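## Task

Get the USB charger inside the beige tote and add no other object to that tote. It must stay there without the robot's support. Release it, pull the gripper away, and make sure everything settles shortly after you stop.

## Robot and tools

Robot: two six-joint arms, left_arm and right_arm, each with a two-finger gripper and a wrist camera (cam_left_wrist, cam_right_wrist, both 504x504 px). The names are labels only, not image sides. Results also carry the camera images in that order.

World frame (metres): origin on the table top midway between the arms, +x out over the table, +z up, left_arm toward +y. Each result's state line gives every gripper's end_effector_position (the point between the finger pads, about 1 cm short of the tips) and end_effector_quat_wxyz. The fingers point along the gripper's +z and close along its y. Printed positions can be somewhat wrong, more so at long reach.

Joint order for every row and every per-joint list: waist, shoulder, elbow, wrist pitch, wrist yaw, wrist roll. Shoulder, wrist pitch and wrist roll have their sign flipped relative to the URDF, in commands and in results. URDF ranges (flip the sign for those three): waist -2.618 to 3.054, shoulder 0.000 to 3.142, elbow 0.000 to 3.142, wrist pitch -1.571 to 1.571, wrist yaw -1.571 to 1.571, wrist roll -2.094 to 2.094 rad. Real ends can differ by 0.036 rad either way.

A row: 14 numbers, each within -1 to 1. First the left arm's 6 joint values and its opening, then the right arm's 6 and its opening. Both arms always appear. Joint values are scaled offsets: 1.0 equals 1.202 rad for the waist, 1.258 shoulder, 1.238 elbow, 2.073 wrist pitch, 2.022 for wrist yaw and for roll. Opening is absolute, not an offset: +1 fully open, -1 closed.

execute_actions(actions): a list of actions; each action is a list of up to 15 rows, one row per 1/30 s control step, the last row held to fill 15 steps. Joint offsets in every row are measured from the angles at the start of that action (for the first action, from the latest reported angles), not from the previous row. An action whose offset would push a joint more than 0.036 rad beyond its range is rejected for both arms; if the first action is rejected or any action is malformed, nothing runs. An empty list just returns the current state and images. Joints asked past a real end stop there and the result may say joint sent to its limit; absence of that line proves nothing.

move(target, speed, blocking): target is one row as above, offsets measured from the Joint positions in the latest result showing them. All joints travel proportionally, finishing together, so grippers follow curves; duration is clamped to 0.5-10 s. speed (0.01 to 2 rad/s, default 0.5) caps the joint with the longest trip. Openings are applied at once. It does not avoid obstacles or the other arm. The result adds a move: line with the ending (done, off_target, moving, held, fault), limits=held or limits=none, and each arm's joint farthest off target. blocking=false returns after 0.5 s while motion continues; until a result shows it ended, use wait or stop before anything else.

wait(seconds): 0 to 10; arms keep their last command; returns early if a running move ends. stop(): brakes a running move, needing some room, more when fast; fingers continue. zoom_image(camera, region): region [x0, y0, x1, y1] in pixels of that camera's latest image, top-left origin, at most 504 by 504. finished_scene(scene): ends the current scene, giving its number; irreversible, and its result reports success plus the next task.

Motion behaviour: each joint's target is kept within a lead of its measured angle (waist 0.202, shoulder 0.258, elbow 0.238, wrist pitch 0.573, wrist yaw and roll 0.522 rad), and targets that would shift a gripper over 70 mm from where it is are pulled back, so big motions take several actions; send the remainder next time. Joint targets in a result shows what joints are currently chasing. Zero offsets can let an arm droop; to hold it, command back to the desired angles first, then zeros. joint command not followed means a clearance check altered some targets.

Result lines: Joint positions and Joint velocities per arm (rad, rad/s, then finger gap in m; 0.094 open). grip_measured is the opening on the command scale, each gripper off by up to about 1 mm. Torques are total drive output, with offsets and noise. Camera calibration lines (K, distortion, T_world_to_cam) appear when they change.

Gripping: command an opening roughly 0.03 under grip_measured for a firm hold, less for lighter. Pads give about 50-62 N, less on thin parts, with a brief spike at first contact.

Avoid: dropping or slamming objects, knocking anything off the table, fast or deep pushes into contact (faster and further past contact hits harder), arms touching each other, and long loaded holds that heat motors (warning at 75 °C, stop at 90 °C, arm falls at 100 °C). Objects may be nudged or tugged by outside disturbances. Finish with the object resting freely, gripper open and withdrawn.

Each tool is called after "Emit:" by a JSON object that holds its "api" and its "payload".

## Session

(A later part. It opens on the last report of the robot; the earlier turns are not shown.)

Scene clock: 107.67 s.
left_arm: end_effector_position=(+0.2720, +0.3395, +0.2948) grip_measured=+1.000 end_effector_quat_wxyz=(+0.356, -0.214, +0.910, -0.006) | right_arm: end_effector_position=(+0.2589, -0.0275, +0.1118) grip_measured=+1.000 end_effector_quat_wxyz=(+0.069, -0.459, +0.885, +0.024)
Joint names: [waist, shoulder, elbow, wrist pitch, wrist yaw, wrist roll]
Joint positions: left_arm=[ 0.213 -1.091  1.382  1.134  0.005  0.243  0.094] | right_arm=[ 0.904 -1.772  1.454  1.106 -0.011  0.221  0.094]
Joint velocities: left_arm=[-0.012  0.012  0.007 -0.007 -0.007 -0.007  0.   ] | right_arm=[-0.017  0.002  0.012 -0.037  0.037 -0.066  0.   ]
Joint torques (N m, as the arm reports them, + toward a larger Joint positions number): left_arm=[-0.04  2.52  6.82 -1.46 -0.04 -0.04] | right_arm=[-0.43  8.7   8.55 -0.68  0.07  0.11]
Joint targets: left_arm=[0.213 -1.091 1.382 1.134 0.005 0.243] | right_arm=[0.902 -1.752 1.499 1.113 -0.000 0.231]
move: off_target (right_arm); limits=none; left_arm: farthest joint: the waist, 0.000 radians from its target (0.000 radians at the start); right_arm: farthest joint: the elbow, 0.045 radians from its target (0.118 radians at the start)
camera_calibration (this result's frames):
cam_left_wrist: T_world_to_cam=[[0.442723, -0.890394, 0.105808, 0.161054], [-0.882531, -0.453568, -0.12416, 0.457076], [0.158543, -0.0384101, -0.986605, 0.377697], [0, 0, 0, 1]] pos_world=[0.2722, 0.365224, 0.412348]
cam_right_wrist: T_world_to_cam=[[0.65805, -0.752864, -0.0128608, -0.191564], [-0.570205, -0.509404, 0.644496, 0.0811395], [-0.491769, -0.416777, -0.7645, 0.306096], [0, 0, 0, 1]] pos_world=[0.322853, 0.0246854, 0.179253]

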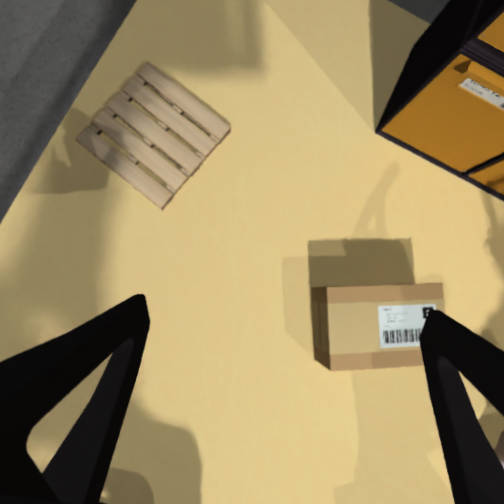

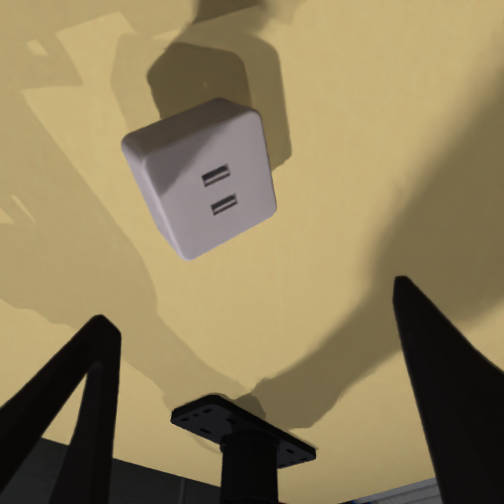

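Emit:
{"api": "move", "payload": {"target": [0,0,0,0,0,0,1,0.036,0.01,0.03,-0.025,0,0.075,1], "speed": 0.3}}

Emit:
{"api": "move", "payload": {"target": [0,0,0,0,0,0,1,0,-0.06,-0.17,-0.15,0,0,1], "speed": 0.3}}

Scene clock: 135.57 s.
left_arm: end_effector_position=(+0.2720, +0.3395, +0.2948) grip_measured=+1.000 end_effector_quat_wxyz=(+0.356, -0.214, +0.910, -0.006) | right_arm: end_effector_position=(+0.2566, -0.0129, +0.1132) grip_measured=+1.000 end_effector_quat_wxyz=(+0.087, -0.534, +0.840, +0.023)
Joint names: [waist, shoulder, elbow, wrist pitch, wrist yaw, wrist roll]
Joint positions: left_arm=[ 0.213 -1.091  1.382  1.134  0.005  0.243  0.094] | right_arm=[ 0.937 -1.772  1.454  1.072 -0.011  0.364  0.094]
Joint velocities: left_arm=[-0.002  0.017  0.012  0.007 -0.022 -0.007  0.   ] | right_arm=[-0.002 -0.002 -0.002 -0.022 -0.022  0.007  0.   ]
Joint torques (N m, as the arm reports them, + toward a larger Joint positions number): left_arm=[-0.07  2.55  6.82 -1.46 -0.04 -0.03] | right_arm=[ 0.85  8.25  8.21 -0.99  0.    0.06]
Joint targets: left_arm=[0.213 -1.091 1.382 1.134 0.005 0.243] | right_arm=[0.947 -1.760 1.491 1.054 -0.011 0.373]
move: off_target (right_arm); limits=none; left_arm: farthest joint: the waist, 0.000 radians from its target (0.000 radians at the start); right_arm: farthest joint: the elbow, 0.037 radians from its target (0.037 radians at the start)
camera_calibration (this result's frames):
cam_left_wrist: T_world_to_cam=[[0.442723, -0.890394, 0.105808, 0.161054], [-0.882531, -0.453568, -0.12416, 0.457076], [0.158543, -0.0384101, -0.986605, 0.377697], [0, 0, 0, 1]] pos_world=[0.2722, 0.365224, 0.412348]
cam_right_wrist: T_world_to_cam=[[0.778459, -0.627578, 0.0121523, -0.211155], [-0.499363, -0.607456, 0.617765, 0.0699901], [-0.380314, -0.486973, -0.786269, 0.285093], [0, 0, 0, 1]] pos_world=[0.307751, 0.0488321, 0.183488]

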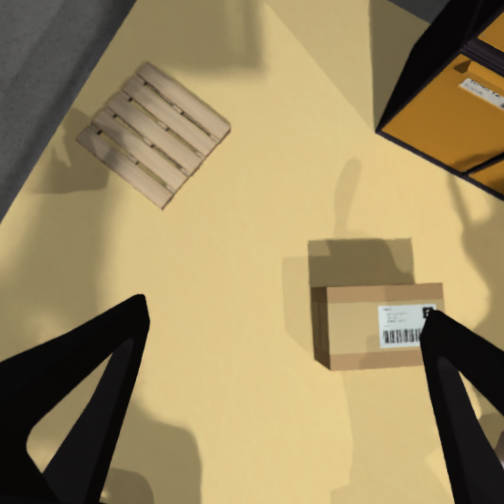

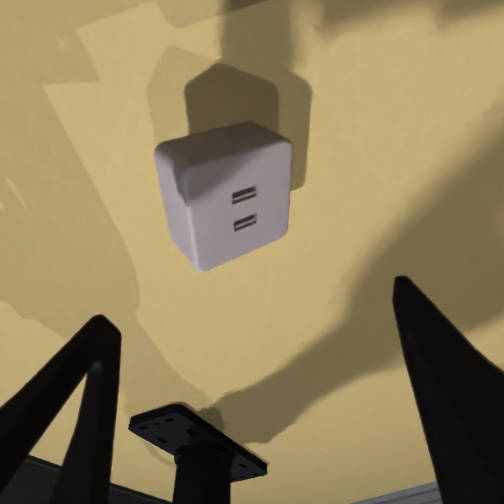

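Scene clock: 137.30 s.
left_arm: end_effector_position=(+0.2720, +0.3395, +0.2948) grip_measured=+1.000 end_effector_quat_wxyz=(+0.356, -0.214, +0.910, -0.006) | right_arm: end_effector_position=(+0.2631, -0.0066, +0.0404) grip_measured=+1.000 end_effector_quat_wxyz=(+0.094, -0.534, +0.840, +0.025)
Joint names: [waist, shoulder, elbow, wrist pitch, wrist yaw, wrist roll]
Joint positions: left_arm=[ 0.213 -1.091  1.382  1.134  0.005  0.243  0.094] | right_arm=[ 0.937 -1.853  1.256  0.779 -0.011  0.364  0.094]
Joint velocities: left_arm=[-0.007  0.002  0.002  0.007  0.007 -0.081  0.   ] | right_arm=[-0.012  0.002  0.002  0.022 -0.007 -0.007  0.   ]
Joint torques (N m, as the arm reports them, + toward a larger Joint positions number): left_arm=[-0.04  2.52  6.83 -1.46 -0.04 -0.04] | right_arm=[-0.05  8.18  4.25 -1.06  0.    0.  ]
Joint targets: left_arm=[0.213 -1.091 1.382 1.134 0.005 0.243] | right_arm=[0.937 -1.847 1.243 0.761 -0.011 0.364]
move: done; limits=none; left_arm: farthest joint: the waist, 0.000 radians from its target (0.000 radians at the start); right_arm: farthest joint: the wrist pitch, 0.018 radians from its target (0.311 radians at the start)
camera_calibration (this result's frames):
cam_left_wrist: T_world_to_cam=[[0.442723, -0.890394, 0.105808, 0.161054], [-0.882531, -0.453568, -0.12416, 0.457076], [0.158543, -0.0384101, -0.986605, 0.377697], [0, 0, 0, 1]] pos_world=[0.2722, 0.365224, 0.412348]
cam_right_wrist: T_world_to_cam=[[0.778323, -0.62771, 0.0139461, -0.211432], [-0.505745, -0.613621, 0.606376, 0.124143], [-0.37207, -0.479009, -0.795056, 0.23166], [0, 0, 0, 1]] pos_world=[0.313541, 0.0544261, 0.111854]

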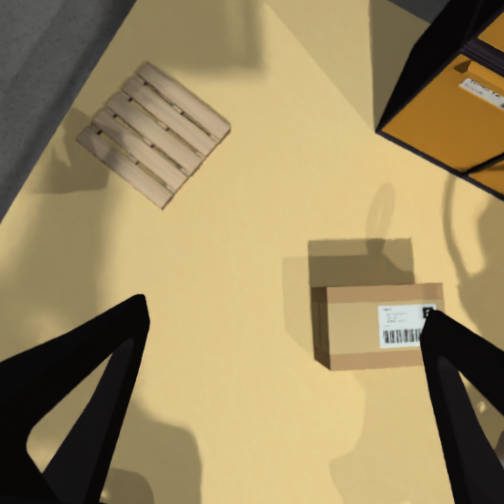

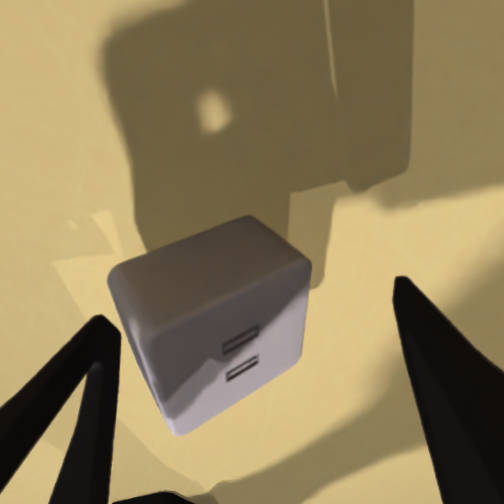

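Emit:
{"api": "move", "payload": {"target": [0,0,0,0,0,0,1,0,-0.022,0,0,0,0.125,1], "speed": 0.3}}

Emit:
{"api": "move", "payload": {"target": [0,0,0,0,0,0,1,0,0,0,0,0,0,0.13]}}

Scene clock: 148.50 s.
left_arm: end_effector_position=(+0.2720, +0.3395, +0.2948) grip_measured=+1.000 end_effector_quat_wxyz=(+0.356, -0.214, +0.910, -0.006) | right_arm: end_effector_position=(+0.2615, -0.0081, +0.0305) grip_measured=+1.000 end_effector_quat_wxyz=(-0.083, +0.632, -0.770, -0.012)
Joint names: [waist, shoulder, elbow, wrist pitch, wrist yaw, wrist roll]
Joint positions: left_arm=[ 0.213 -1.091  1.382  1.134  0.005  0.243  0.094] | right_arm=[ 0.937 -1.88   1.256  0.779 -0.011  0.606  0.094]
Joint velocities: left_arm=[ 0.002 -0.007  0.002  0.037  0.051  0.022  0.   ] | right_arm=[ 0.002  0.002 -0.012 -0.007 -0.007 -0.007  0.   ]
Joint torques (N m, as the arm reports them, + toward a larger Joint positions number): left_arm=[-0.03  2.52  6.84 -1.46 -0.04 -0.04] | right_arm=[-0.02  7.97  5.1  -0.77  0.    0.16]
Joint targets: left_arm=[0.213 -1.091 1.382 1.134 0.005 0.243] | right_arm=[0.937 -1.880 1.256 0.779 -0.011 0.616]
move: done; limits=none; left_arm: farthest joint: the waist, 0.000 radians from its target (0.000 radians at the start); right_arm: farthest joint: the wrist roll, 0.011 radians from its target (0.253 radians at the start)
camera_calibration (this result's frames):
cam_left_wrist: T_world_to_cam=[[0.442723, -0.890394, 0.105808, 0.161054], [-0.882531, -0.453568, -0.12416, 0.457076], [0.158543, -0.0384101, -0.986605, 0.377697], [0, 0, 0, 1]] pos_world=[0.2722, 0.365224, 0.412348]
cam_right_wrist: T_world_to_cam=[[0.90392, -0.42474, 0.05025, -0.243321], [-0.357875, -0.68677, 0.632671, 0.0883301], [-0.23421, -0.589867, -0.772789, 0.184807], [0, 0, 0, 1]] pos_world=[0.294837, 0.0663258, 0.0991598]

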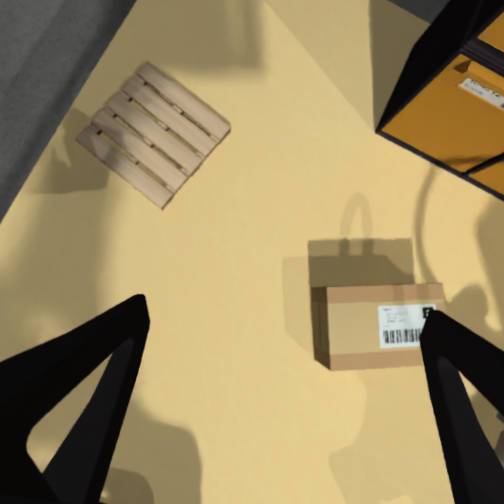

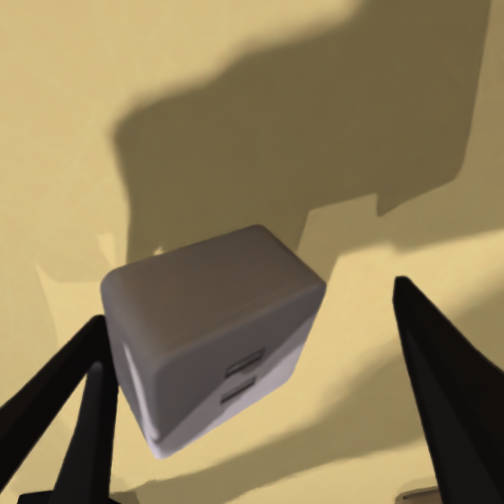

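Scene clock: 149.00 s.
left_arm: end_effector_position=(+0.2720, +0.3395, +0.2948) grip_measured=+1.000 end_effector_quat_wxyz=(+0.356, -0.214, +0.910, -0.006) | right_arm: end_effector_position=(+0.2635, -0.0090, +0.0321) grip_measured=+0.132 end_effector_quat_wxyz=(-0.086, +0.632, -0.770, -0.007)
Joint names: [waist, shoulder, elbow, wrist pitch, wrist yaw, wrist roll]
Joint positions: left_arm=[ 0.213 -1.091  1.382  1.134  0.005  0.243  0.094] | right_arm=[ 0.937 -1.876  1.256  0.777  0.     0.605  0.053]
Joint velocities: left_arm=[ 0.007  0.002  0.017  0.051 -0.051  0.037  0.   ] | right_arm=[-0.007 -0.002 -0.007  0.037  0.037  0.037 -0.   ]
Joint torques (N m, as the arm reports them, + toward a larger Joint positions number): left_arm=[-0.02  2.53  6.81 -1.45 -0.04 -0.04] | right_arm=[ 0.08  7.62  5.12 -0.76 -0.1   0.  ]
Joint targets: left_arm=[0.213 -1.091 1.382 1.134 0.005 0.243] | right_arm=[0.937 -1.881 1.256 0.779 -0.011 0.606]
move: done; limits=none; left_arm: farthest joint: the waist, 0.000 radians from its target (0.000 radians at the start); right_arm: farthest joint: the wrist yaw, 0.011 radians from its target (0.000 radians at the start)
camera_calibration (this result's frames):
cam_left_wrist: T_world_to_cam=[[0.442723, -0.890394, 0.105808, 0.161054], [-0.882531, -0.453568, -0.12416, 0.457076], [0.158543, -0.0384101, -0.986605, 0.377697], [0, 0, 0, 1]] pos_world=[0.2722, 0.365224, 0.412348]
cam_right_wrist: T_world_to_cam=[[0.902288, -0.426575, 0.0625268, -0.245518], [-0.366948, -0.683708, 0.630787, 0.0899501], [-0.226328, -0.592096, -0.773432, 0.183907], [0, 0, 0, 1]] pos_world=[0.296158, 0.0656587, 0.100852]

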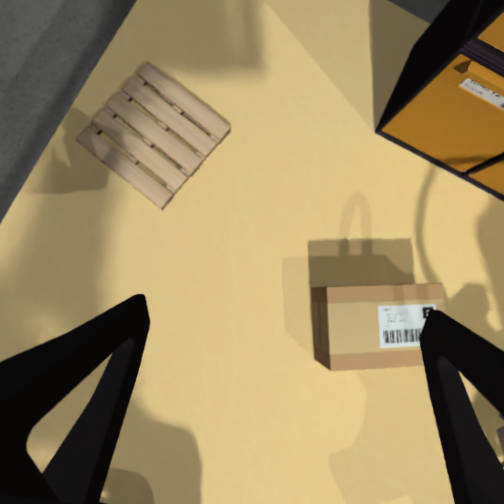

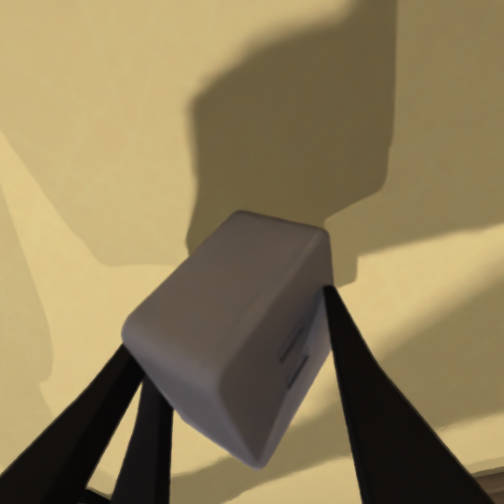

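Emit:
{"api": "move", "payload": {"target": [0,0,0,0,0,0,1,0,0.01,0,0,0,0,1]}}

Emit:
{"api": "move", "payload": {"target": [0,0,0,0,0,0,1,0,0.12,0.15,0.06,0,0,1], "speed": 0.3}}

Scene clock: 156.40 s.
left_arm: end_effector_position=(+0.2720, +0.3395, +0.2948) grip_measured=+1.000 end_effector_quat_wxyz=(+0.356, -0.214, +0.910, -0.006) | right_arm: end_effector_position=(+0.2635, -0.0090, +0.0321) grip_measured=+1.000 end_effector_quat_wxyz=(-0.086, +0.632, -0.770, -0.007)
Joint names: [waist, shoulder, elbow, wrist pitch, wrist yaw, wrist roll]
Joint positions: left_arm=[ 0.213 -1.091  1.382  1.134  0.005  0.243  0.094] | right_arm=[ 0.937 -1.876  1.256  0.777  0.     0.605  0.094]
Joint velocities: left_arm=[-0.002  0.012 -0.017 -0.022 -0.022 -0.051  0.   ] | right_arm=[ 0.002  0.002  0.002 -0.066 -0.051 -0.037  0.   ]
Joint torques (N m, as the arm reports them, + toward a larger Joint positions number): left_arm=[-0.04  2.54  6.82 -1.46 -0.03 -0.04] | right_arm=[-0.02  8.78  5.09 -0.78  0.01  0.01]
Joint targets: left_arm=[0.213 -1.091 1.382 1.134 0.005 0.243] | right_arm=[0.937 -1.864 1.256 0.777 0.000 0.605]
move: done; limits=none; left_arm: farthest joint: the waist, 0.000 radians from its target (0.000 radians at the start); right_arm: farthest joint: the shoulder, 0.013 radians from its target (0.013 radians at the start)
camera_calibration (this result's frames):
cam_left_wrist: T_world_to_cam=[[0.442723, -0.890394, 0.105808, 0.161054], [-0.882531, -0.453568, -0.12416, 0.457076], [0.158543, -0.0384101, -0.986605, 0.377697], [0, 0, 0, 1]] pos_world=[0.2722, 0.365224, 0.412348]
cam_right_wrist: T_world_to_cam=[[0.902288, -0.426575, 0.0625268, -0.245518], [-0.366948, -0.683708, 0.630787, 0.0899501], [-0.226328, -0.592096, -0.773432, 0.183907], [0, 0, 0, 1]] pos_world=[0.296158, 0.0656587, 0.100852]

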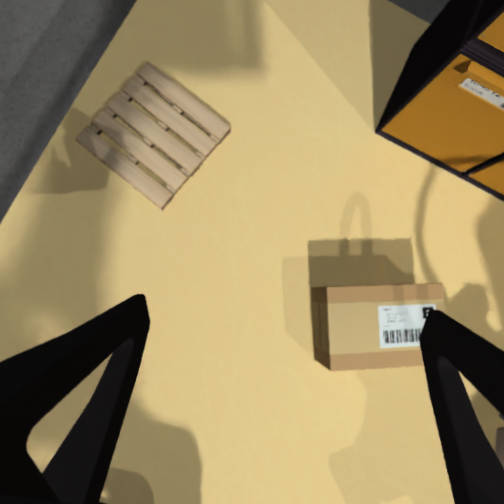

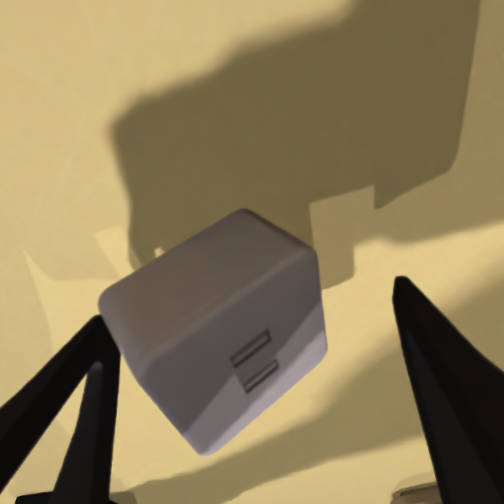

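Scene clock: 157.70 s.
left_arm: end_effector_position=(+0.2720, +0.3395, +0.2948) grip_measured=+1.000 end_effector_quat_wxyz=(+0.356, -0.214, +0.910, -0.006) | right_arm: end_effector_position=(+0.2801, +0.0071, +0.1211) grip_measured=+1.000 end_effector_quat_wxyz=(-0.170, +0.625, -0.762, -0.014)
Joint names: [waist, shoulder, elbow, wrist pitch, wrist yaw, wrist roll]
Joint positions: left_arm=[ 0.213 -1.091  1.382  1.134  0.005  0.243  0.094] | right_arm=[ 0.937 -1.743  1.409  0.896  0.     0.605  0.094]
Joint velocities: left_arm=[ 0.007  0.012 -0.017 -0.022  0.007 -0.051  0.   ] | right_arm=[-0.012  0.007  0.002 -0.022 -0.066 -0.037  0.   ]
Joint torques (N m, as the arm reports them, + toward a larger Joint positions number): left_arm=[-0.03  2.53  6.82 -1.46 -0.03 -0.05] | right_arm=[-0.05  8.57  8.14 -1.03  0.01  0.  ]
Joint targets: left_arm=[0.213 -1.091 1.382 1.134 0.005 0.243] | right_arm=[0.937 -1.725 1.442 0.901 0.000 0.605]
move: off_target (right_arm); limits=none; left_arm: farthest joint: the waist, 0.000 radians from its target (0.000 radians at the start); right_arm: farthest joint: the elbow, 0.032 radians from its target (0.186 radians at the start)
camera_calibration (this result's frames):
cam_left_wrist: T_world_to_cam=[[0.442723, -0.890394, 0.105808, 0.161054], [-0.882531, -0.453568, -0.12416, 0.457076], [0.158543, -0.0384101, -0.986605, 0.377697], [0, 0, 0, 1]] pos_world=[0.2722, 0.365224, 0.412348]
cam_right_wrist: T_world_to_cam=[[0.891179, -0.437307, 0.120675, -0.263081], [-0.435407, -0.749842, 0.498154, 0.086551], [-0.127359, -0.496487, -0.85865, 0.24796], [0, 0, 0, 1]] pos_world=[0.303717, 0.0729613, 0.201542]

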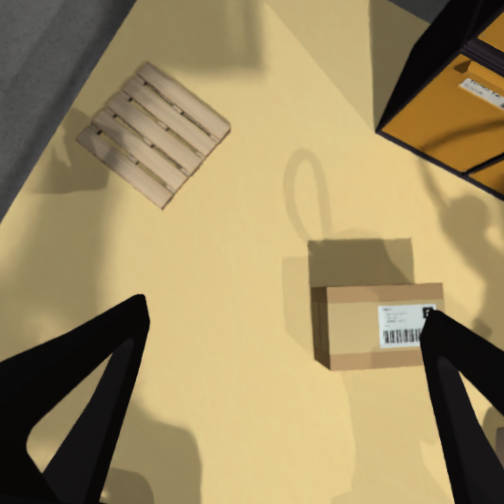

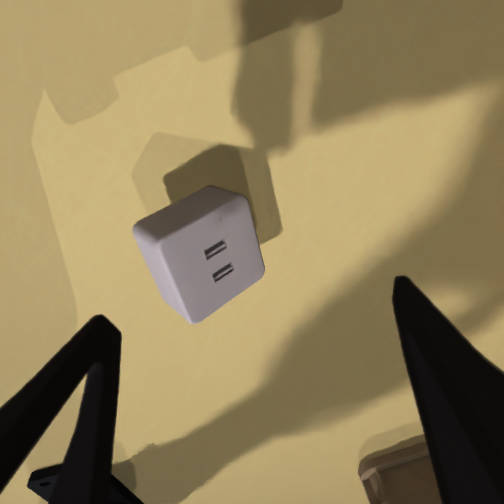

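Emit:
{"api": "move", "payload": {"target": [0,0,0,0,0,0,1,0,-0.02,0.03,0.075,0,-0.775,1], "speed": 1}}

Scene clock: 173.20 s.
left_arm: end_effector_position=(+0.2720, +0.3395, +0.2948) grip_measured=+1.000 end_effector_quat_wxyz=(+0.356, -0.214, +0.910, -0.006) | right_arm: end_effector_position=(+0.2550, -0.0171, +0.1031) grip_measured=+1.000 end_effector_quat_wxyz=(+0.056, +0.092, +0.992, +0.065)
Joint names: [waist, shoulder, elbow, wrist pitch, wrist yaw, wrist roll]
Joint positions: left_arm=[ 0.213 -1.091  1.382  1.134  0.005  0.243  0.094] | right_arm=[ 0.937 -1.768  1.409  1.04   0.    -0.953  0.094]
Joint velocities: left_arm=[ 0.002  0.012  0.007  0.051  0.007 -0.051  0.   ] | right_arm=[-0.012  0.012  0.007  0.007 -0.022 -0.007  0.   ]
Joint torques (N m, as the arm reports them, + toward a larger Joint positions number): left_arm=[-0.06  2.53  6.8  -1.46 -0.04 -0.04] | right_arm=[-0.03  7.29  8.18 -0.65  0.01 -0.08]
Joint targets: left_arm=[0.213 -1.091 1.382 1.134 0.005 0.243] | right_arm=[0.937 -1.768 1.446 1.051 0.000 -0.962]
move: off_target (right_arm); limits=none; left_arm: farthest joint: the waist, 0.000 radians from its target (0.000 radians at the start); right_arm: farthest joint: the elbow, 0.037 radians from its target (0.037 radians at the start)
camera_calibration (this result's frames):
cam_left_wrist: T_world_to_cam=[[0.442723, -0.890394, 0.105808, 0.161054], [-0.882531, -0.453568, -0.12416, 0.457076], [0.158543, -0.0384101, -0.986605, 0.377697], [0, 0, 0, 1]] pos_world=[0.2722, 0.365224, 0.412348]
cam_right_wrist: T_world_to_cam=[[-0.401527, -0.901888, -0.159295, 0.101436], [-0.694033, 0.186153, 0.695461, 0.128157], [-0.597574, 0.389802, -0.700685, 0.336063], [0, 0, 0, 1]] pos_world=[0.330497, -0.0633708, 0.162504]

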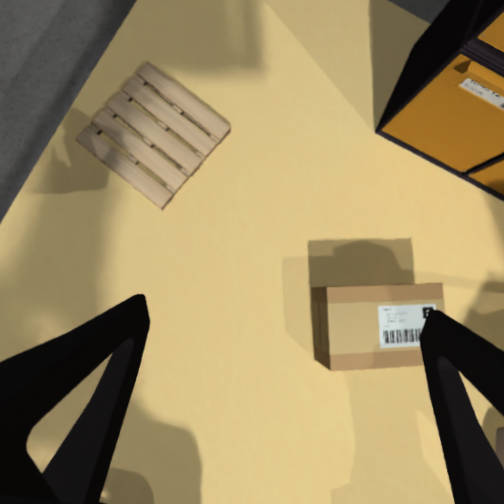

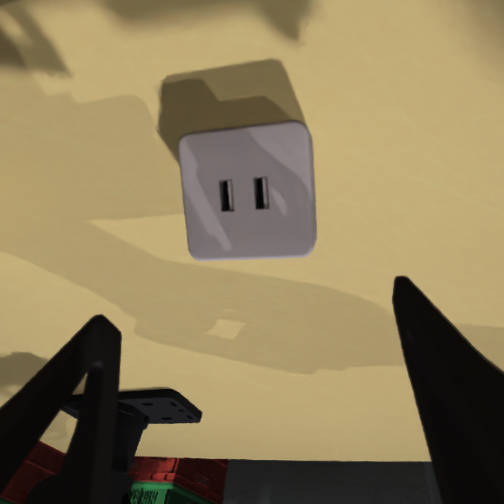

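Emit:
{"api": "move", "payload": {"target": [0,0,0,0,0,0,1,0.03,0,0.025,-0.012,0,-0.015,1], "speed": 0.2}}

Emit:
{"api": "move", "payload": {"target": [0,0,0,0,0,0,1,0,-0.072,-0.152,-0.135,0,0,1], "speed": 0.3}}

Scene clock: 184.93 s.
left_arm: end_effector_position=(+0.2720, +0.3395, +0.2948) grip_measured=+1.000 end_effector_quat_wxyz=(+0.356, -0.214, +0.910, -0.006) | right_arm: end_effector_position=(+0.2501, -0.0081, +0.1036) grip_measured=+1.000 end_effector_quat_wxyz=(+0.059, +0.089, +0.992, +0.071)
Joint names: [waist, shoulder, elbow, wrist pitch, wrist yaw, wrist roll]
Joint positions: left_arm=[ 0.213 -1.091  1.382  1.134  0.005  0.243  0.094] | right_arm=[ 0.964 -1.768  1.409  1.028  0.    -0.974  0.094]
Joint velocities: left_arm=[ 0.007  0.012  0.012 -0.007 -0.066 -0.051  0.   ] | right_arm=[ 0.002 -0.012  0.002 -0.095 -0.037  0.081  0.   ]
Joint torques (N m, as the arm reports them, + toward a larger Joint positions number): left_arm=[-0.03  2.54  6.82 -1.46 -0.04 -0.03] | right_arm=[ 0.64  7.34  7.74 -0.94  0.   -0.1 ]
Joint targets: left_arm=[0.213 -1.091 1.382 1.134 0.005 0.243] | right_arm=[0.974 -1.768 1.440 1.015 0.000 -0.983]
move: off_target (right_arm); limits=none; left_arm: farthest joint: the waist, 0.000 radians from its target (0.000 radians at the start); right_arm: farthest joint: the elbow, 0.031 radians from its target (0.031 radians at the start)
camera_calibration (this result's frames):
cam_left_wrist: T_world_to_cam=[[0.442723, -0.890394, 0.105808, 0.161054], [-0.882531, -0.453568, -0.12416, 0.457076], [0.158543, -0.0384101, -0.986605, 0.377697], [0, 0, 0, 1]] pos_world=[0.2722, 0.365224, 0.412348]
cam_right_wrist: T_world_to_cam=[[-0.395111, -0.902478, -0.171526, 0.107358], [-0.699098, 0.17427, 0.693463, 0.124052], [-0.595944, 0.393909, -0.699777, 0.32947], [0, 0, 0, 1]] pos_world=[0.325488, -0.0545115, 0.162945]

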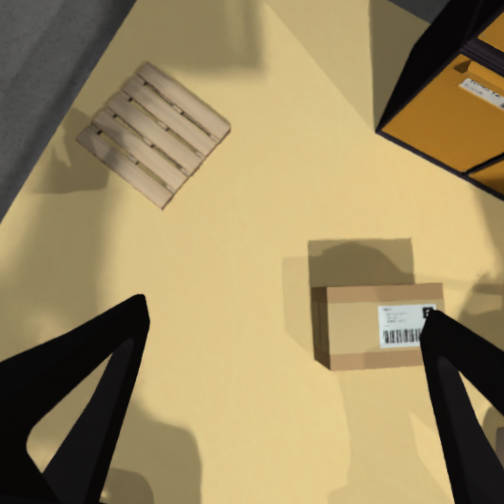

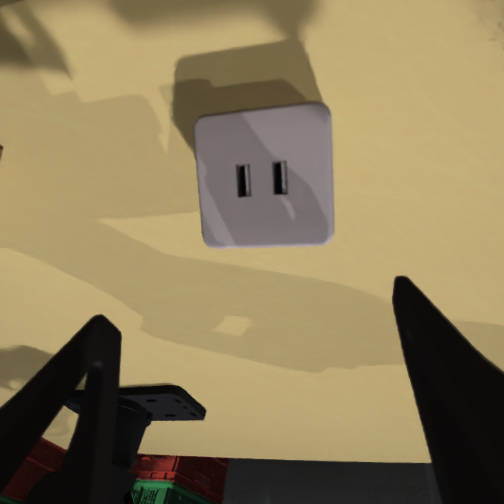

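Scene clock: 186.57 s.
left_arm: end_effector_position=(+0.2720, +0.3395, +0.2948) grip_measured=+1.000 end_effector_quat_wxyz=(+0.356, -0.214, +0.910, -0.006) | right_arm: end_effector_position=(+0.2546, -0.0035, +0.0314) grip_measured=+1.000 end_effector_quat_wxyz=(+0.057, +0.089, +0.992, +0.070)
Joint names: [waist, shoulder, elbow, wrist pitch, wrist yaw, wrist roll]
Joint positions: left_arm=[ 0.213 -1.091  1.382  1.134  0.005  0.243  0.094] | right_arm=[ 0.964 -1.863  1.234  0.761  0.    -0.974  0.094]
Joint velocities: left_arm=[ 0.017  0.012 -0.017 -0.037  0.051  0.007  0.   ] | right_arm=[ 0.002  0.012  0.002 -0.037 -0.007  0.037  0.   ]
Joint torques (N m, as the arm reports them, + toward a larger Joint positions number): left_arm=[-0.03  2.51  6.78 -1.46 -0.03 -0.05] | right_arm=[-0.01  8.2   4.16 -0.94  0.    0.  ]
Joint targets: left_arm=[0.213 -1.091 1.382 1.134 0.005 0.243] | right_arm=[0.964 -1.858 1.221 0.748 0.000 -0.974]
move: done; limits=none; left_arm: farthest joint: the waist, 0.000 radians from its target (0.000 radians at the start); right_arm: farthest joint: the elbow, 0.013 radians from its target (0.188 radians at the start)
camera_calibration (this result's frames):
cam_left_wrist: T_world_to_cam=[[0.442723, -0.890394, 0.105808, 0.161054], [-0.882531, -0.453568, -0.12416, 0.457076], [0.158543, -0.0384101, -0.986605, 0.377697], [0, 0, 0, 1]] pos_world=[0.2722, 0.365224, 0.412348]
cam_right_wrist: T_world_to_cam=[[-0.395565, -0.90294, -0.168011, 0.10088], [-0.697244, 0.176161, 0.694851, 0.175947], [-0.597812, 0.392003, -0.699253, 0.280273], [0, 0, 0, 1]] pos_world=[0.330133, -0.0497745, 0.0906741]

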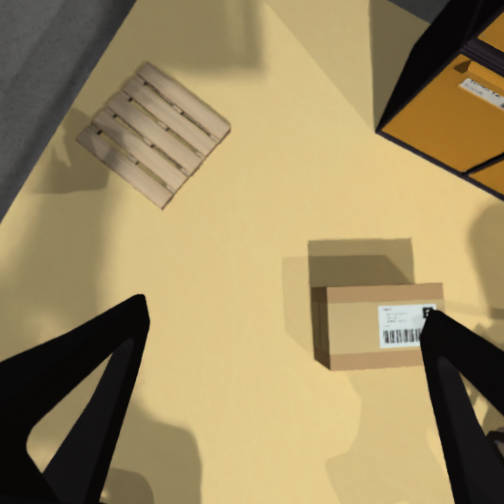

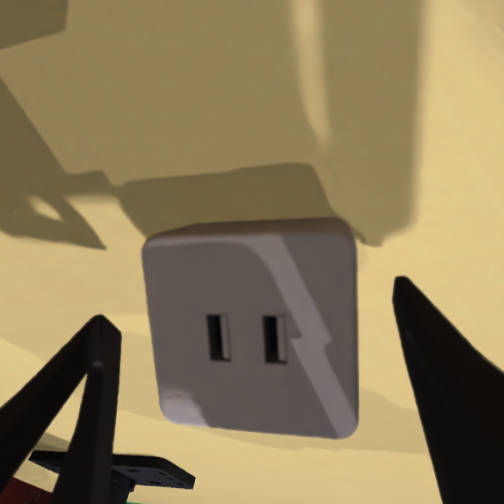

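Emit:
{"api": "move", "payload": {"target": [0,0,0,0,0,0,1,0,0,0,0,0,0,0.12]}}

Scene clock: 189.50 s.
left_arm: end_effector_position=(+0.2720, +0.3395, +0.2948) grip_measured=+1.000 end_effector_quat_wxyz=(+0.356, -0.214, +0.910, -0.006) | right_arm: end_effector_position=(+0.2543, -0.0034, +0.0313) grip_measured=+0.187 end_effector_quat_wxyz=(+0.056, +0.089, +0.992, +0.070)
Joint names: [waist, shoulder, elbow, wrist pitch, wrist yaw, wrist roll]
Joint positions: left_arm=[ 0.213 -1.091  1.382  1.134  0.005  0.243  0.094] | right_arm=[ 0.964 -1.863  1.234  0.762 -0.001 -0.975  0.056]
Joint velocities: left_arm=[ 0.002  0.012 -0.002  0.007 -0.037 -0.007  0.   ] | right_arm=[ 0.022 -0.002 -0.012 -0.022 -0.037 -0.007 -0.   ]
Joint torques (N m, as the arm reports them, + toward a larger Joint positions number): left_arm=[-0.05  2.53  6.83 -1.45 -0.04 -0.03] | right_arm=[-0.08  7.81  5.13 -0.8   0.03  0.  ]
Joint targets: left_arm=[0.213 -1.091 1.382 1.134 0.005 0.243] | right_arm=[0.964 -1.863 1.234 0.761 0.000 -0.975]
move: done; limits=none; left_arm: farthest joint: the waist, 0.000 radians from its target (0.000 radians at the start); right_arm: farthest joint: the wrist pitch, 0.001 radians from its target (0.001 radians at the start)
camera_calibration (this result's frames):
cam_left_wrist: T_world_to_cam=[[0.442723, -0.890394, 0.105808, 0.161054], [-0.882531, -0.453568, -0.12416, 0.457076], [0.158543, -0.0384101, -0.986605, 0.377697], [0, 0, 0, 1]] pos_world=[0.2722, 0.365224, 0.412348]
cam_right_wrist: T_world_to_cam=[[-0.395934, -0.902807, -0.167856, 0.100887], [-0.696076, 0.175846, 0.696101, 0.175396], [-0.598928, 0.392451, -0.698045, 0.280281], [0, 0, 0, 1]] pos_world=[0.329902, -0.0497579, 0.0904896]

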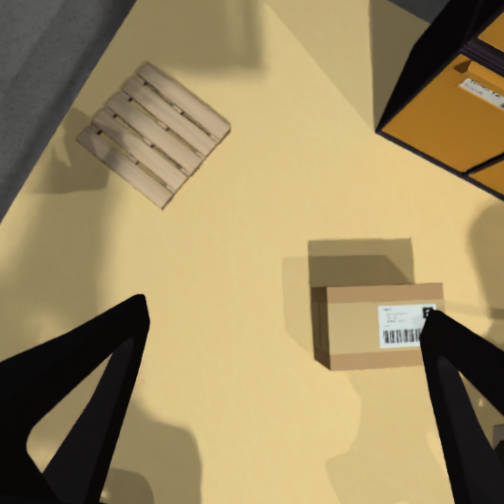

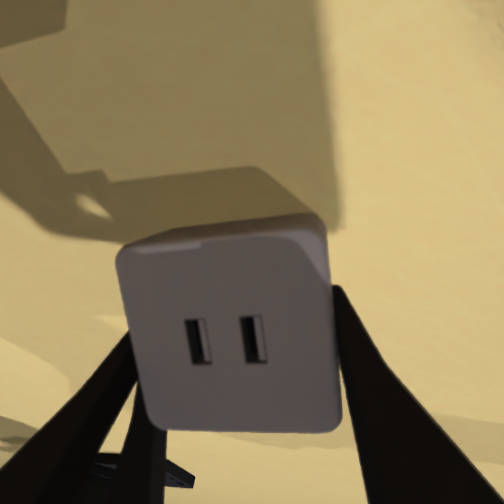

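Emit:
{"api": "move", "payload": {"target": [0,0,0,0,0,0,1,0,0.05,0.525,0.32,0,0,0.13], "speed": 0.6}}

Emit:
{"api": "move", "payload": {"target": [0,0,0,0,0,0,1,-1,-0.12,0.16,-0.03,0,0.7,0.13], "speed": 0.8}}

Scene clock: 219.60 s.
left_arm: end_effector_position=(+0.2720, +0.3395, +0.2948) grip_measured=+1.000 end_effector_quat_wxyz=(+0.356, -0.214, +0.910, -0.006) | right_arm: end_effector_position=(+0.2538, -0.0039, +0.1965) grip_measured=+0.187 end_effector_quat_wxyz=(+0.057, +0.089, +0.992, +0.070)
Joint names: [waist, shoulder, elbow, wrist pitch, wrist yaw, wrist roll]
Joint positions: left_arm=[ 0.213 -1.091  1.382  1.134  0.005  0.243  0.094] | right_arm=[ 0.964 -1.821  1.848  1.417 -0.001 -0.975  0.056]
Joint velocities: left_arm=[-0.012  0.007 -0.002 -0.007 -0.081 -0.022  0.   ] | right_arm=[-0.002  0.007  0.017  0.037  0.022  0.022  0.   ]
Joint torques (N m, as the arm reports them, + toward a larger Joint positions number): left_arm=[-0.03  2.52  6.82 -1.45 -0.05 -0.05] | right_arm=[-0.04  9.11  7.86 -0.62  0.01  0.  ]
Joint targets: left_arm=[0.213 -1.091 1.382 1.134 0.005 0.243] | right_arm=[0.964 -1.800 1.884 1.425 -0.001 -0.975]
move: off_target (right_arm); limits=none; left_arm: farthest joint: the waist, 0.000 radians from its target (0.000 radians at the start); right_arm: farthest joint: the elbow, 0.036 radians from its target (0.650 radians at the start)
camera_calibration (this result's frames):
cam_left_wrist: T_world_to_cam=[[0.442723, -0.890394, 0.105808, 0.161054], [-0.882531, -0.453568, -0.12416, 0.457076], [0.158543, -0.0384101, -0.986605, 0.377697], [0, 0, 0, 1]] pos_world=[0.2722, 0.365224, 0.412348]
cam_right_wrist: T_world_to_cam=[[-0.395889, -0.902761, -0.168208, 0.128044], [-0.696261, 0.175656, 0.695963, 0.0602714], [-0.598742, 0.392641, -0.698098, 0.395427], [0, 0, 0, 1]] pos_world=[0.329414, -0.050255, 0.255638]

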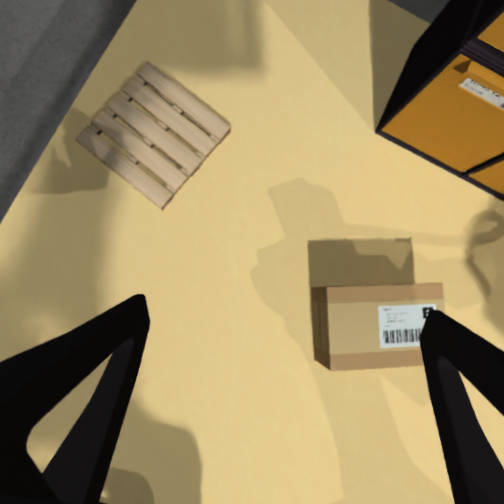

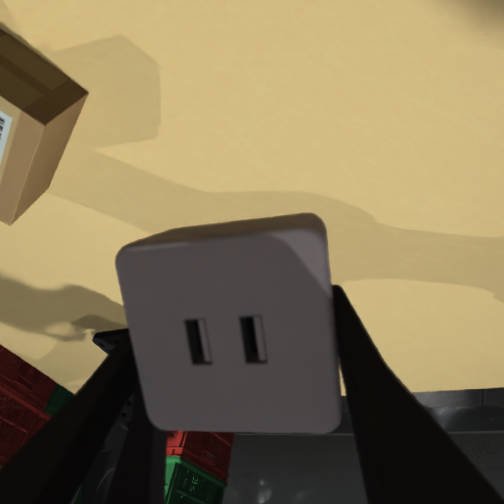

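Scene clock: 222.27 s.
left_arm: end_effector_position=(+0.2720, +0.3395, +0.2948) grip_measured=+1.000 end_effector_quat_wxyz=(+0.356, -0.214, +0.910, -0.006) | right_arm: end_effector_position=(+0.3806, -0.4396, +0.1831) grip_measured=+0.187 end_effector_quat_wxyz=(+0.098, -0.009, +0.994, -0.044)
Joint names: [waist, shoulder, elbow, wrist pitch, wrist yaw, wrist roll]
Joint positions: left_arm=[ 0.213 -1.091  1.382  1.134  0.005  0.243  0.094] | right_arm=[-0.244 -1.981  2.002  1.375 -0.     0.431  0.056]
Joint velocities: left_arm=[ 0.007  0.027 -0.012  0.007 -0.007  0.037  0.   ] | right_arm=[ 0.012 -0.002  0.002  0.037  0.037 -0.007  0.   ]
Joint torques (N m, as the arm reports them, + toward a larger Joint positions number): left_arm=[ 0.    2.56  6.83 -1.46 -0.04 -0.04] | right_arm=[ 0.52  9.53  8.53 -1.1  -0.02  0.16]
Joint targets: left_arm=[0.213 -1.091 1.382 1.134 0.005 0.243] | right_arm=[-0.238 -1.972 2.046 1.355 -0.001 0.441]
move: off_target (right_arm); limits=none; left_arm: farthest joint: the waist, 0.000 radians from its target (0.000 radians at the start); right_arm: farthest joint: the elbow, 0.044 radians from its target (0.198 radians at the start)
camera_calibration (this result's frames):
cam_left_wrist: T_world_to_cam=[[0.442723, -0.890394, 0.105808, 0.161054], [-0.882531, -0.453568, -0.12416, 0.457076], [0.158543, -0.0384101, -0.986605, 0.377697], [0, 0, 0, 1]] pos_world=[0.2722, 0.365224, 0.412348]
cam_right_wrist: T_world_to_cam=[[-0.223042, -0.973933, 0.0413274, -0.352813], [-0.779938, 0.203725, 0.591771, 0.297622], [-0.584764, 0.0997567, -0.805046, 0.5186], [0, 0, 0, 1]] pos_world=[0.456693, -0.455984, 0.255953]

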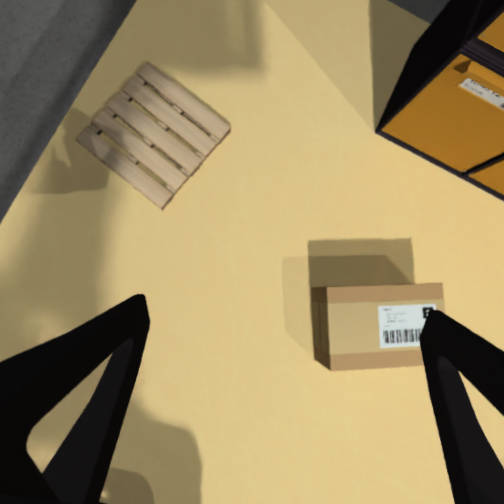

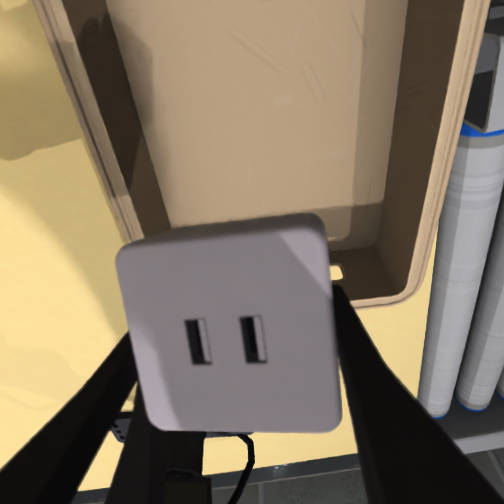

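Emit:
{"api": "move", "payload": {"target": [0,0,0,0,0,0,1,-0.035,-0.065,-0.315,-0.215,0,0,0.13], "speed": 0.4}}

Scene clock: 231.73 s.
left_arm: end_effector_position=(+0.2720, +0.3395, +0.2948) grip_measured=+1.000 end_effector_quat_wxyz=(+0.356, -0.214, +0.910, -0.006) | right_arm: end_effector_position=(+0.3854, -0.4569, +0.0480) grip_measured=+0.187 end_effector_quat_wxyz=(+0.071, +0.006, +0.997, -0.033)
Joint names: [waist, shoulder, elbow, wrist pitch, wrist yaw, wrist roll]
Joint positions: left_arm=[ 0.213 -1.091  1.382  1.134  0.005  0.243  0.094] | right_arm=[-0.276 -2.081  1.619  0.951 -0.     0.432  0.056]
Joint velocities: left_arm=[ 0.002 -0.007  0.017 -0.022 -0.007  0.081  0.   ] | right_arm=[-0.002 -0.002 -0.022  0.081 -0.007 -0.022 -0.001]
Joint torques (N m, as the arm reports them, + toward a larger Joint positions number): left_arm=[-0.04  2.52  6.79 -1.46 -0.05 -0.04] | right_arm=[-0.89 10.87  4.81 -1.01  0.02  0.  ]
Joint targets: left_arm=[0.213 -1.091 1.382 1.134 0.005 0.243] | right_arm=[-0.286 -2.063 1.612 0.930 -0.000 0.432]
move: off_target (right_arm); limits=none; left_arm: farthest joint: the waist, 0.000 radians from its target (0.000 radians at the start); right_arm: farthest joint: the wrist pitch, 0.022 radians from its target (0.446 radians at the start)
camera_calibration (this result's frames):
cam_left_wrist: T_world_to_cam=[[0.442723, -0.890394, 0.105808, 0.161054], [-0.882531, -0.453568, -0.12416, 0.457076], [0.158543, -0.0384101, -0.986605, 0.377697], [0, 0, 0, 1]] pos_world=[0.2722, 0.365224, 0.412348]
cam_right_wrist: T_world_to_cam=[[-0.25149, -0.967384, 0.0303499, -0.348503], [-0.740317, 0.212469, 0.637799, 0.37139], [-0.623445, 0.137931, -0.769605, 0.444992], [0, 0, 0, 1]] pos_world=[0.464729, -0.477423, 0.116172]

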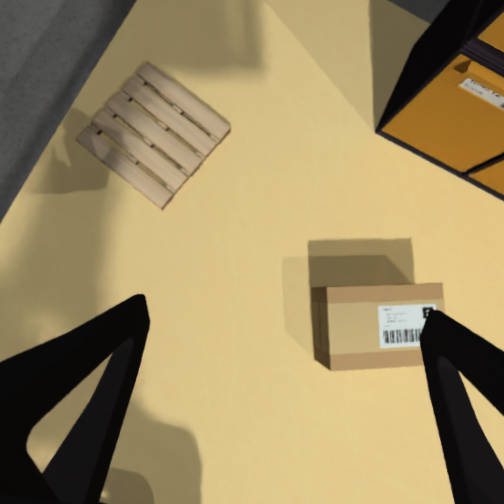

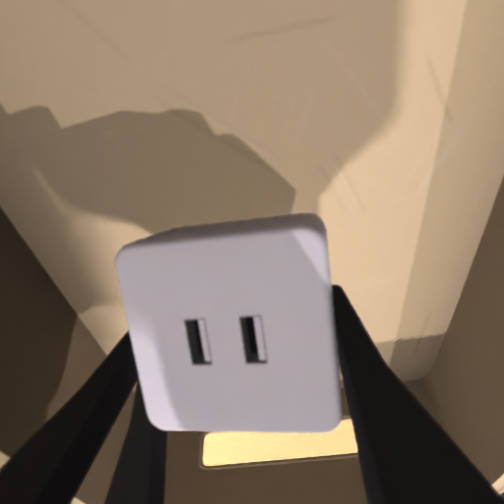

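Emit:
{"api": "move", "payload": {"target": [0,0,0,0,0,0,1,0,-0.022,0,-0.01,0,0,0.13], "speed": 0.05}}

Emit:
{"api": "move", "payload": {"target": [0,0,0,0,0,0,1,0,0,0,0,0,0,0.65]}}

Emit:
{"api": "move", "payload": {"target": [0,0,0,0,0,0,1,0,0.14,0.33,0.2,0,0,0.65], "speed": 0.5}}

Scene clock: 240.73 s.
left_arm: end_effector_position=(+0.2720, +0.3395, +0.2948) grip_measured=+1.000 end_effector_quat_wxyz=(+0.356, -0.214, +0.910, -0.006) | right_arm: end_effector_position=(+0.3844, -0.4564, +0.0409) grip_measured=+0.187 end_effector_quat_wxyz=(+0.064, +0.006, +0.998, -0.030)
Joint names: [waist, shoulder, elbow, wrist pitch, wrist yaw, wrist roll]
Joint positions: left_arm=[ 0.213 -1.091  1.382  1.134  0.005  0.243  0.094] | right_arm=[-0.276 -2.098  1.619  0.95  -0.     0.432  0.056]
Joint velocities: left_arm=[ 0.002 -0.007 -0.002  0.051  0.007 -0.037  0.   ] | right_arm=[-0.007 -0.007  0.012  0.007 -0.051  0.022 -0.   ]
Joint torques (N m, as the arm reports them, + toward a larger Joint positions number): left_arm=[-0.07  2.54  6.84 -1.45 -0.03 -0.04] | right_arm=[ 0.05  9.05  5.27 -0.95  0.01  0.  ]
Joint targets: left_arm=[0.213 -1.091 1.382 1.134 0.005 0.243] | right_arm=[-0.276 -2.109 1.619 0.931 -0.000 0.432]
move: done; limits=none; left_arm: farthest joint: the waist, 0.000 radians from its target (0.000 radians at the start); right_arm: farthest joint: the wrist pitch, 0.020 radians from its target (0.021 radians at the start)
camera_calibration (this result's frames):
cam_left_wrist: T_world_to_cam=[[0.442723, -0.890394, 0.105808, 0.161054], [-0.882531, -0.453568, -0.12416, 0.457076], [0.158543, -0.0384101, -0.986605, 0.377697], [0, 0, 0, 1]] pos_world=[0.2722, 0.365224, 0.412348]
cam_right_wrist: T_world_to_cam=[[-0.251063, -0.967587, 0.0272395, -0.348212], [-0.730782, 0.207922, 0.650174, 0.368822], [-0.634764, 0.143329, -0.759297, 0.44527], [0, 0, 0, 1]] pos_world=[0.464746, -0.477431, 0.107778]

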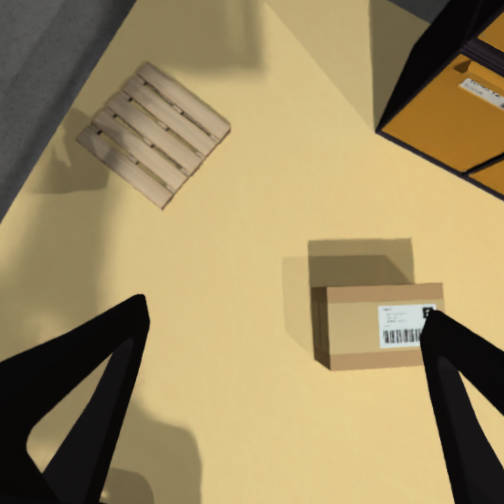

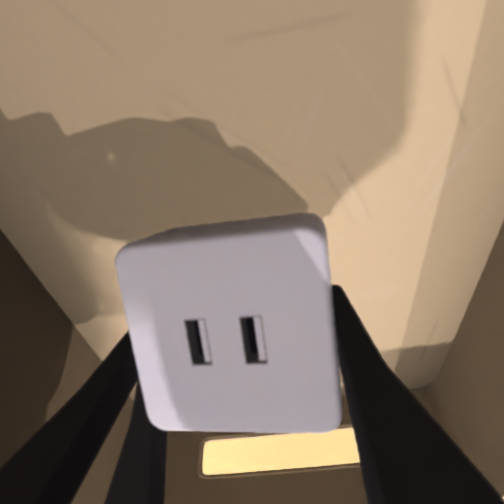

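Scene clock: 241.23 s.
left_arm: end_effector_position=(+0.2720, +0.3395, +0.2948) grip_measured=+1.000 end_effector_quat_wxyz=(+0.356, -0.214, +0.910, -0.006) | right_arm: end_effector_position=(+0.3841, -0.4563, +0.0395) grip_measured=+0.648 end_effector_quat_wxyz=(+0.062, +0.006, +0.998, -0.029)
Joint names: [waist, shoulder, elbow, wrist pitch, wrist yaw, wrist roll]
Joint positions: left_arm=[ 0.213 -1.091  1.382  1.134  0.005  0.243  0.094] | right_arm=[-0.276 -2.102  1.619  0.95  -0.     0.432  0.077]
Joint velocities: left_arm=[-0.017 -0.007 -0.012  0.007  0.051  0.051  0.   ] | right_arm=[-0.007  0.012 -0.002  0.022 -0.051  0.051 -0.001]
Joint torques (N m, as the arm reports them, + toward a larger Joint positions number): left_arm=[-0.05  2.54  6.84 -1.46 -0.04 -0.04] | right_arm=[-0.04  9.9   5.27 -0.72  0.01  0.01]
Joint targets: left_arm=[0.213 -1.091 1.382 1.134 0.005 0.243] | right_arm=[-0.276 -2.098 1.619 0.950 -0.000 0.432]
move: done; limits=none; left_arm: farthest joint: the waist, 0.000 radians from its target (0.000 radians at the start); right_arm: farthest joint: the shoulder, 0.004 radians from its target (0.000 radians at the start)
camera_calibration (this result's frames):
cam_left_wrist: T_world_to_cam=[[0.442723, -0.890394, 0.105808, 0.161054], [-0.882531, -0.453568, -0.12416, 0.457076], [0.158543, -0.0384101, -0.986605, 0.377697], [0, 0, 0, 1]] pos_world=[0.2722, 0.365224, 0.412348]
cam_right_wrist: T_world_to_cam=[[-0.25098, -0.967627, 0.0265875, -0.348146], [-0.728763, 0.20696, 0.652742, 0.368224], [-0.637114, 0.144449, -0.757113, 0.445351], [0, 0, 0, 1]] pos_world=[0.46471, -0.477414, 0.106082]

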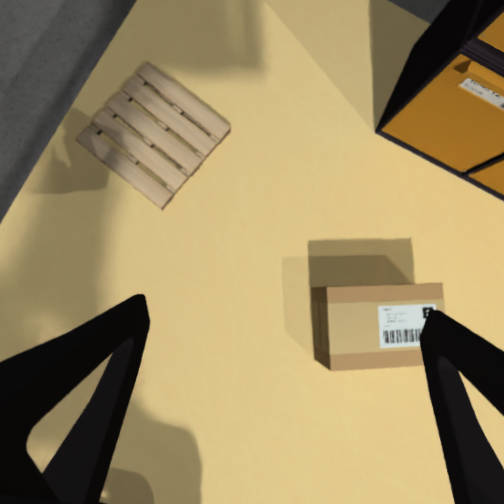

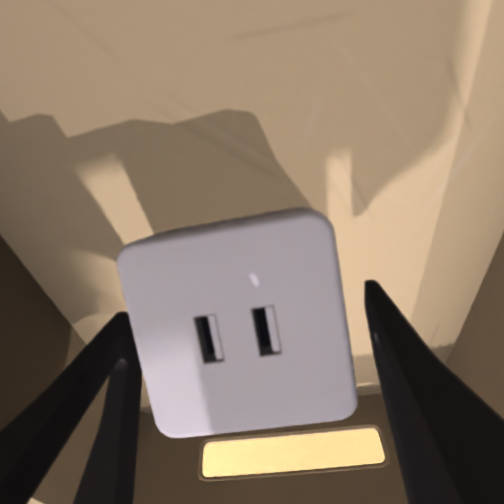

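Scene clock: 242.83 s.
left_arm: end_effector_position=(+0.2720, +0.3395, +0.2948) grip_measured=+1.000 end_effector_quat_wxyz=(+0.356, -0.214, +0.910, -0.006) | right_arm: end_effector_position=(+0.3748, -0.4519, +0.1990) grip_measured=+0.648 end_effector_quat_wxyz=(+0.121, +0.006, +0.991, -0.057)
Joint names: [waist, shoulder, elbow, wrist pitch, wrist yaw, wrist roll]
Joint positions: left_arm=[ 0.213 -1.091  1.382  1.134  0.005  0.243  0.094] | right_arm=[-0.276 -1.939  1.996  1.359 -0.     0.432  0.077]
Joint velocities: left_arm=[ 0.017 -0.002 -0.007  0.007  0.037 -0.037  0.   ] | right_arm=[ 0.007  0.002  0.002 -0.022 -0.022 -0.051  0.   ]
Joint torques (N m, as the arm reports them, + toward a larger Joint positions number): left_arm=[-0.04  2.55  6.81 -1.45 -0.04 -0.04] | right_arm=[-0.05  9.33  7.6  -0.95  0.01  0.  ]
Joint targets: left_arm=[0.213 -1.091 1.382 1.134 0.005 0.243] | right_arm=[-0.276 -1.926 2.027 1.365 -0.000 0.432]
move: off_target (right_arm); limits=none; left_arm: farthest joint: the waist, 0.000 radians from its target (0.000 radians at the start); right_arm: farthest joint: the elbow, 0.032 radians from its target (0.409 radians at the start)
camera_calibration (this result's frames):
cam_left_wrist: T_world_to_cam=[[0.442723, -0.890394, 0.105808, 0.161054], [-0.882531, -0.453568, -0.12416, 0.457076], [0.158543, -0.0384101, -0.986605, 0.377697], [0, 0, 0, 1]] pos_world=[0.2722, 0.365224, 0.412348]
cam_right_wrist: T_world_to_cam=[[-0.255577, -0.965435, 0.0511428, -0.352592], [-0.799873, 0.240868, 0.549715, 0.318838], [-0.543032, 0.0995865, -0.833786, 0.519244], [0, 0, 0, 1]] pos_world=[0.446882, -0.468913, 0.275701]

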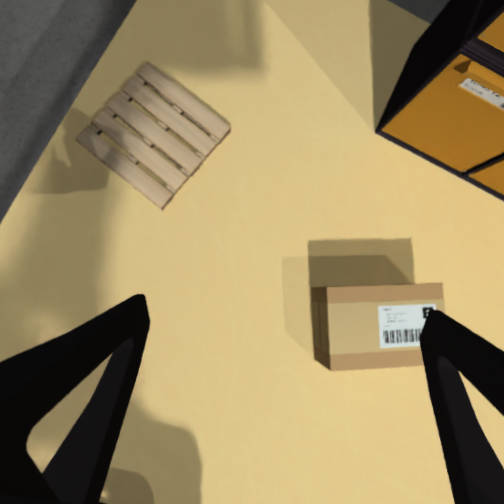

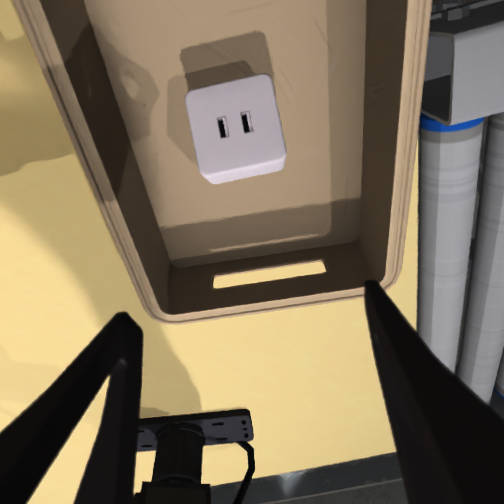

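Emit:
{"api": "finished_scene", "payload": {"scene": 2}}

The scene is finished: the task was done.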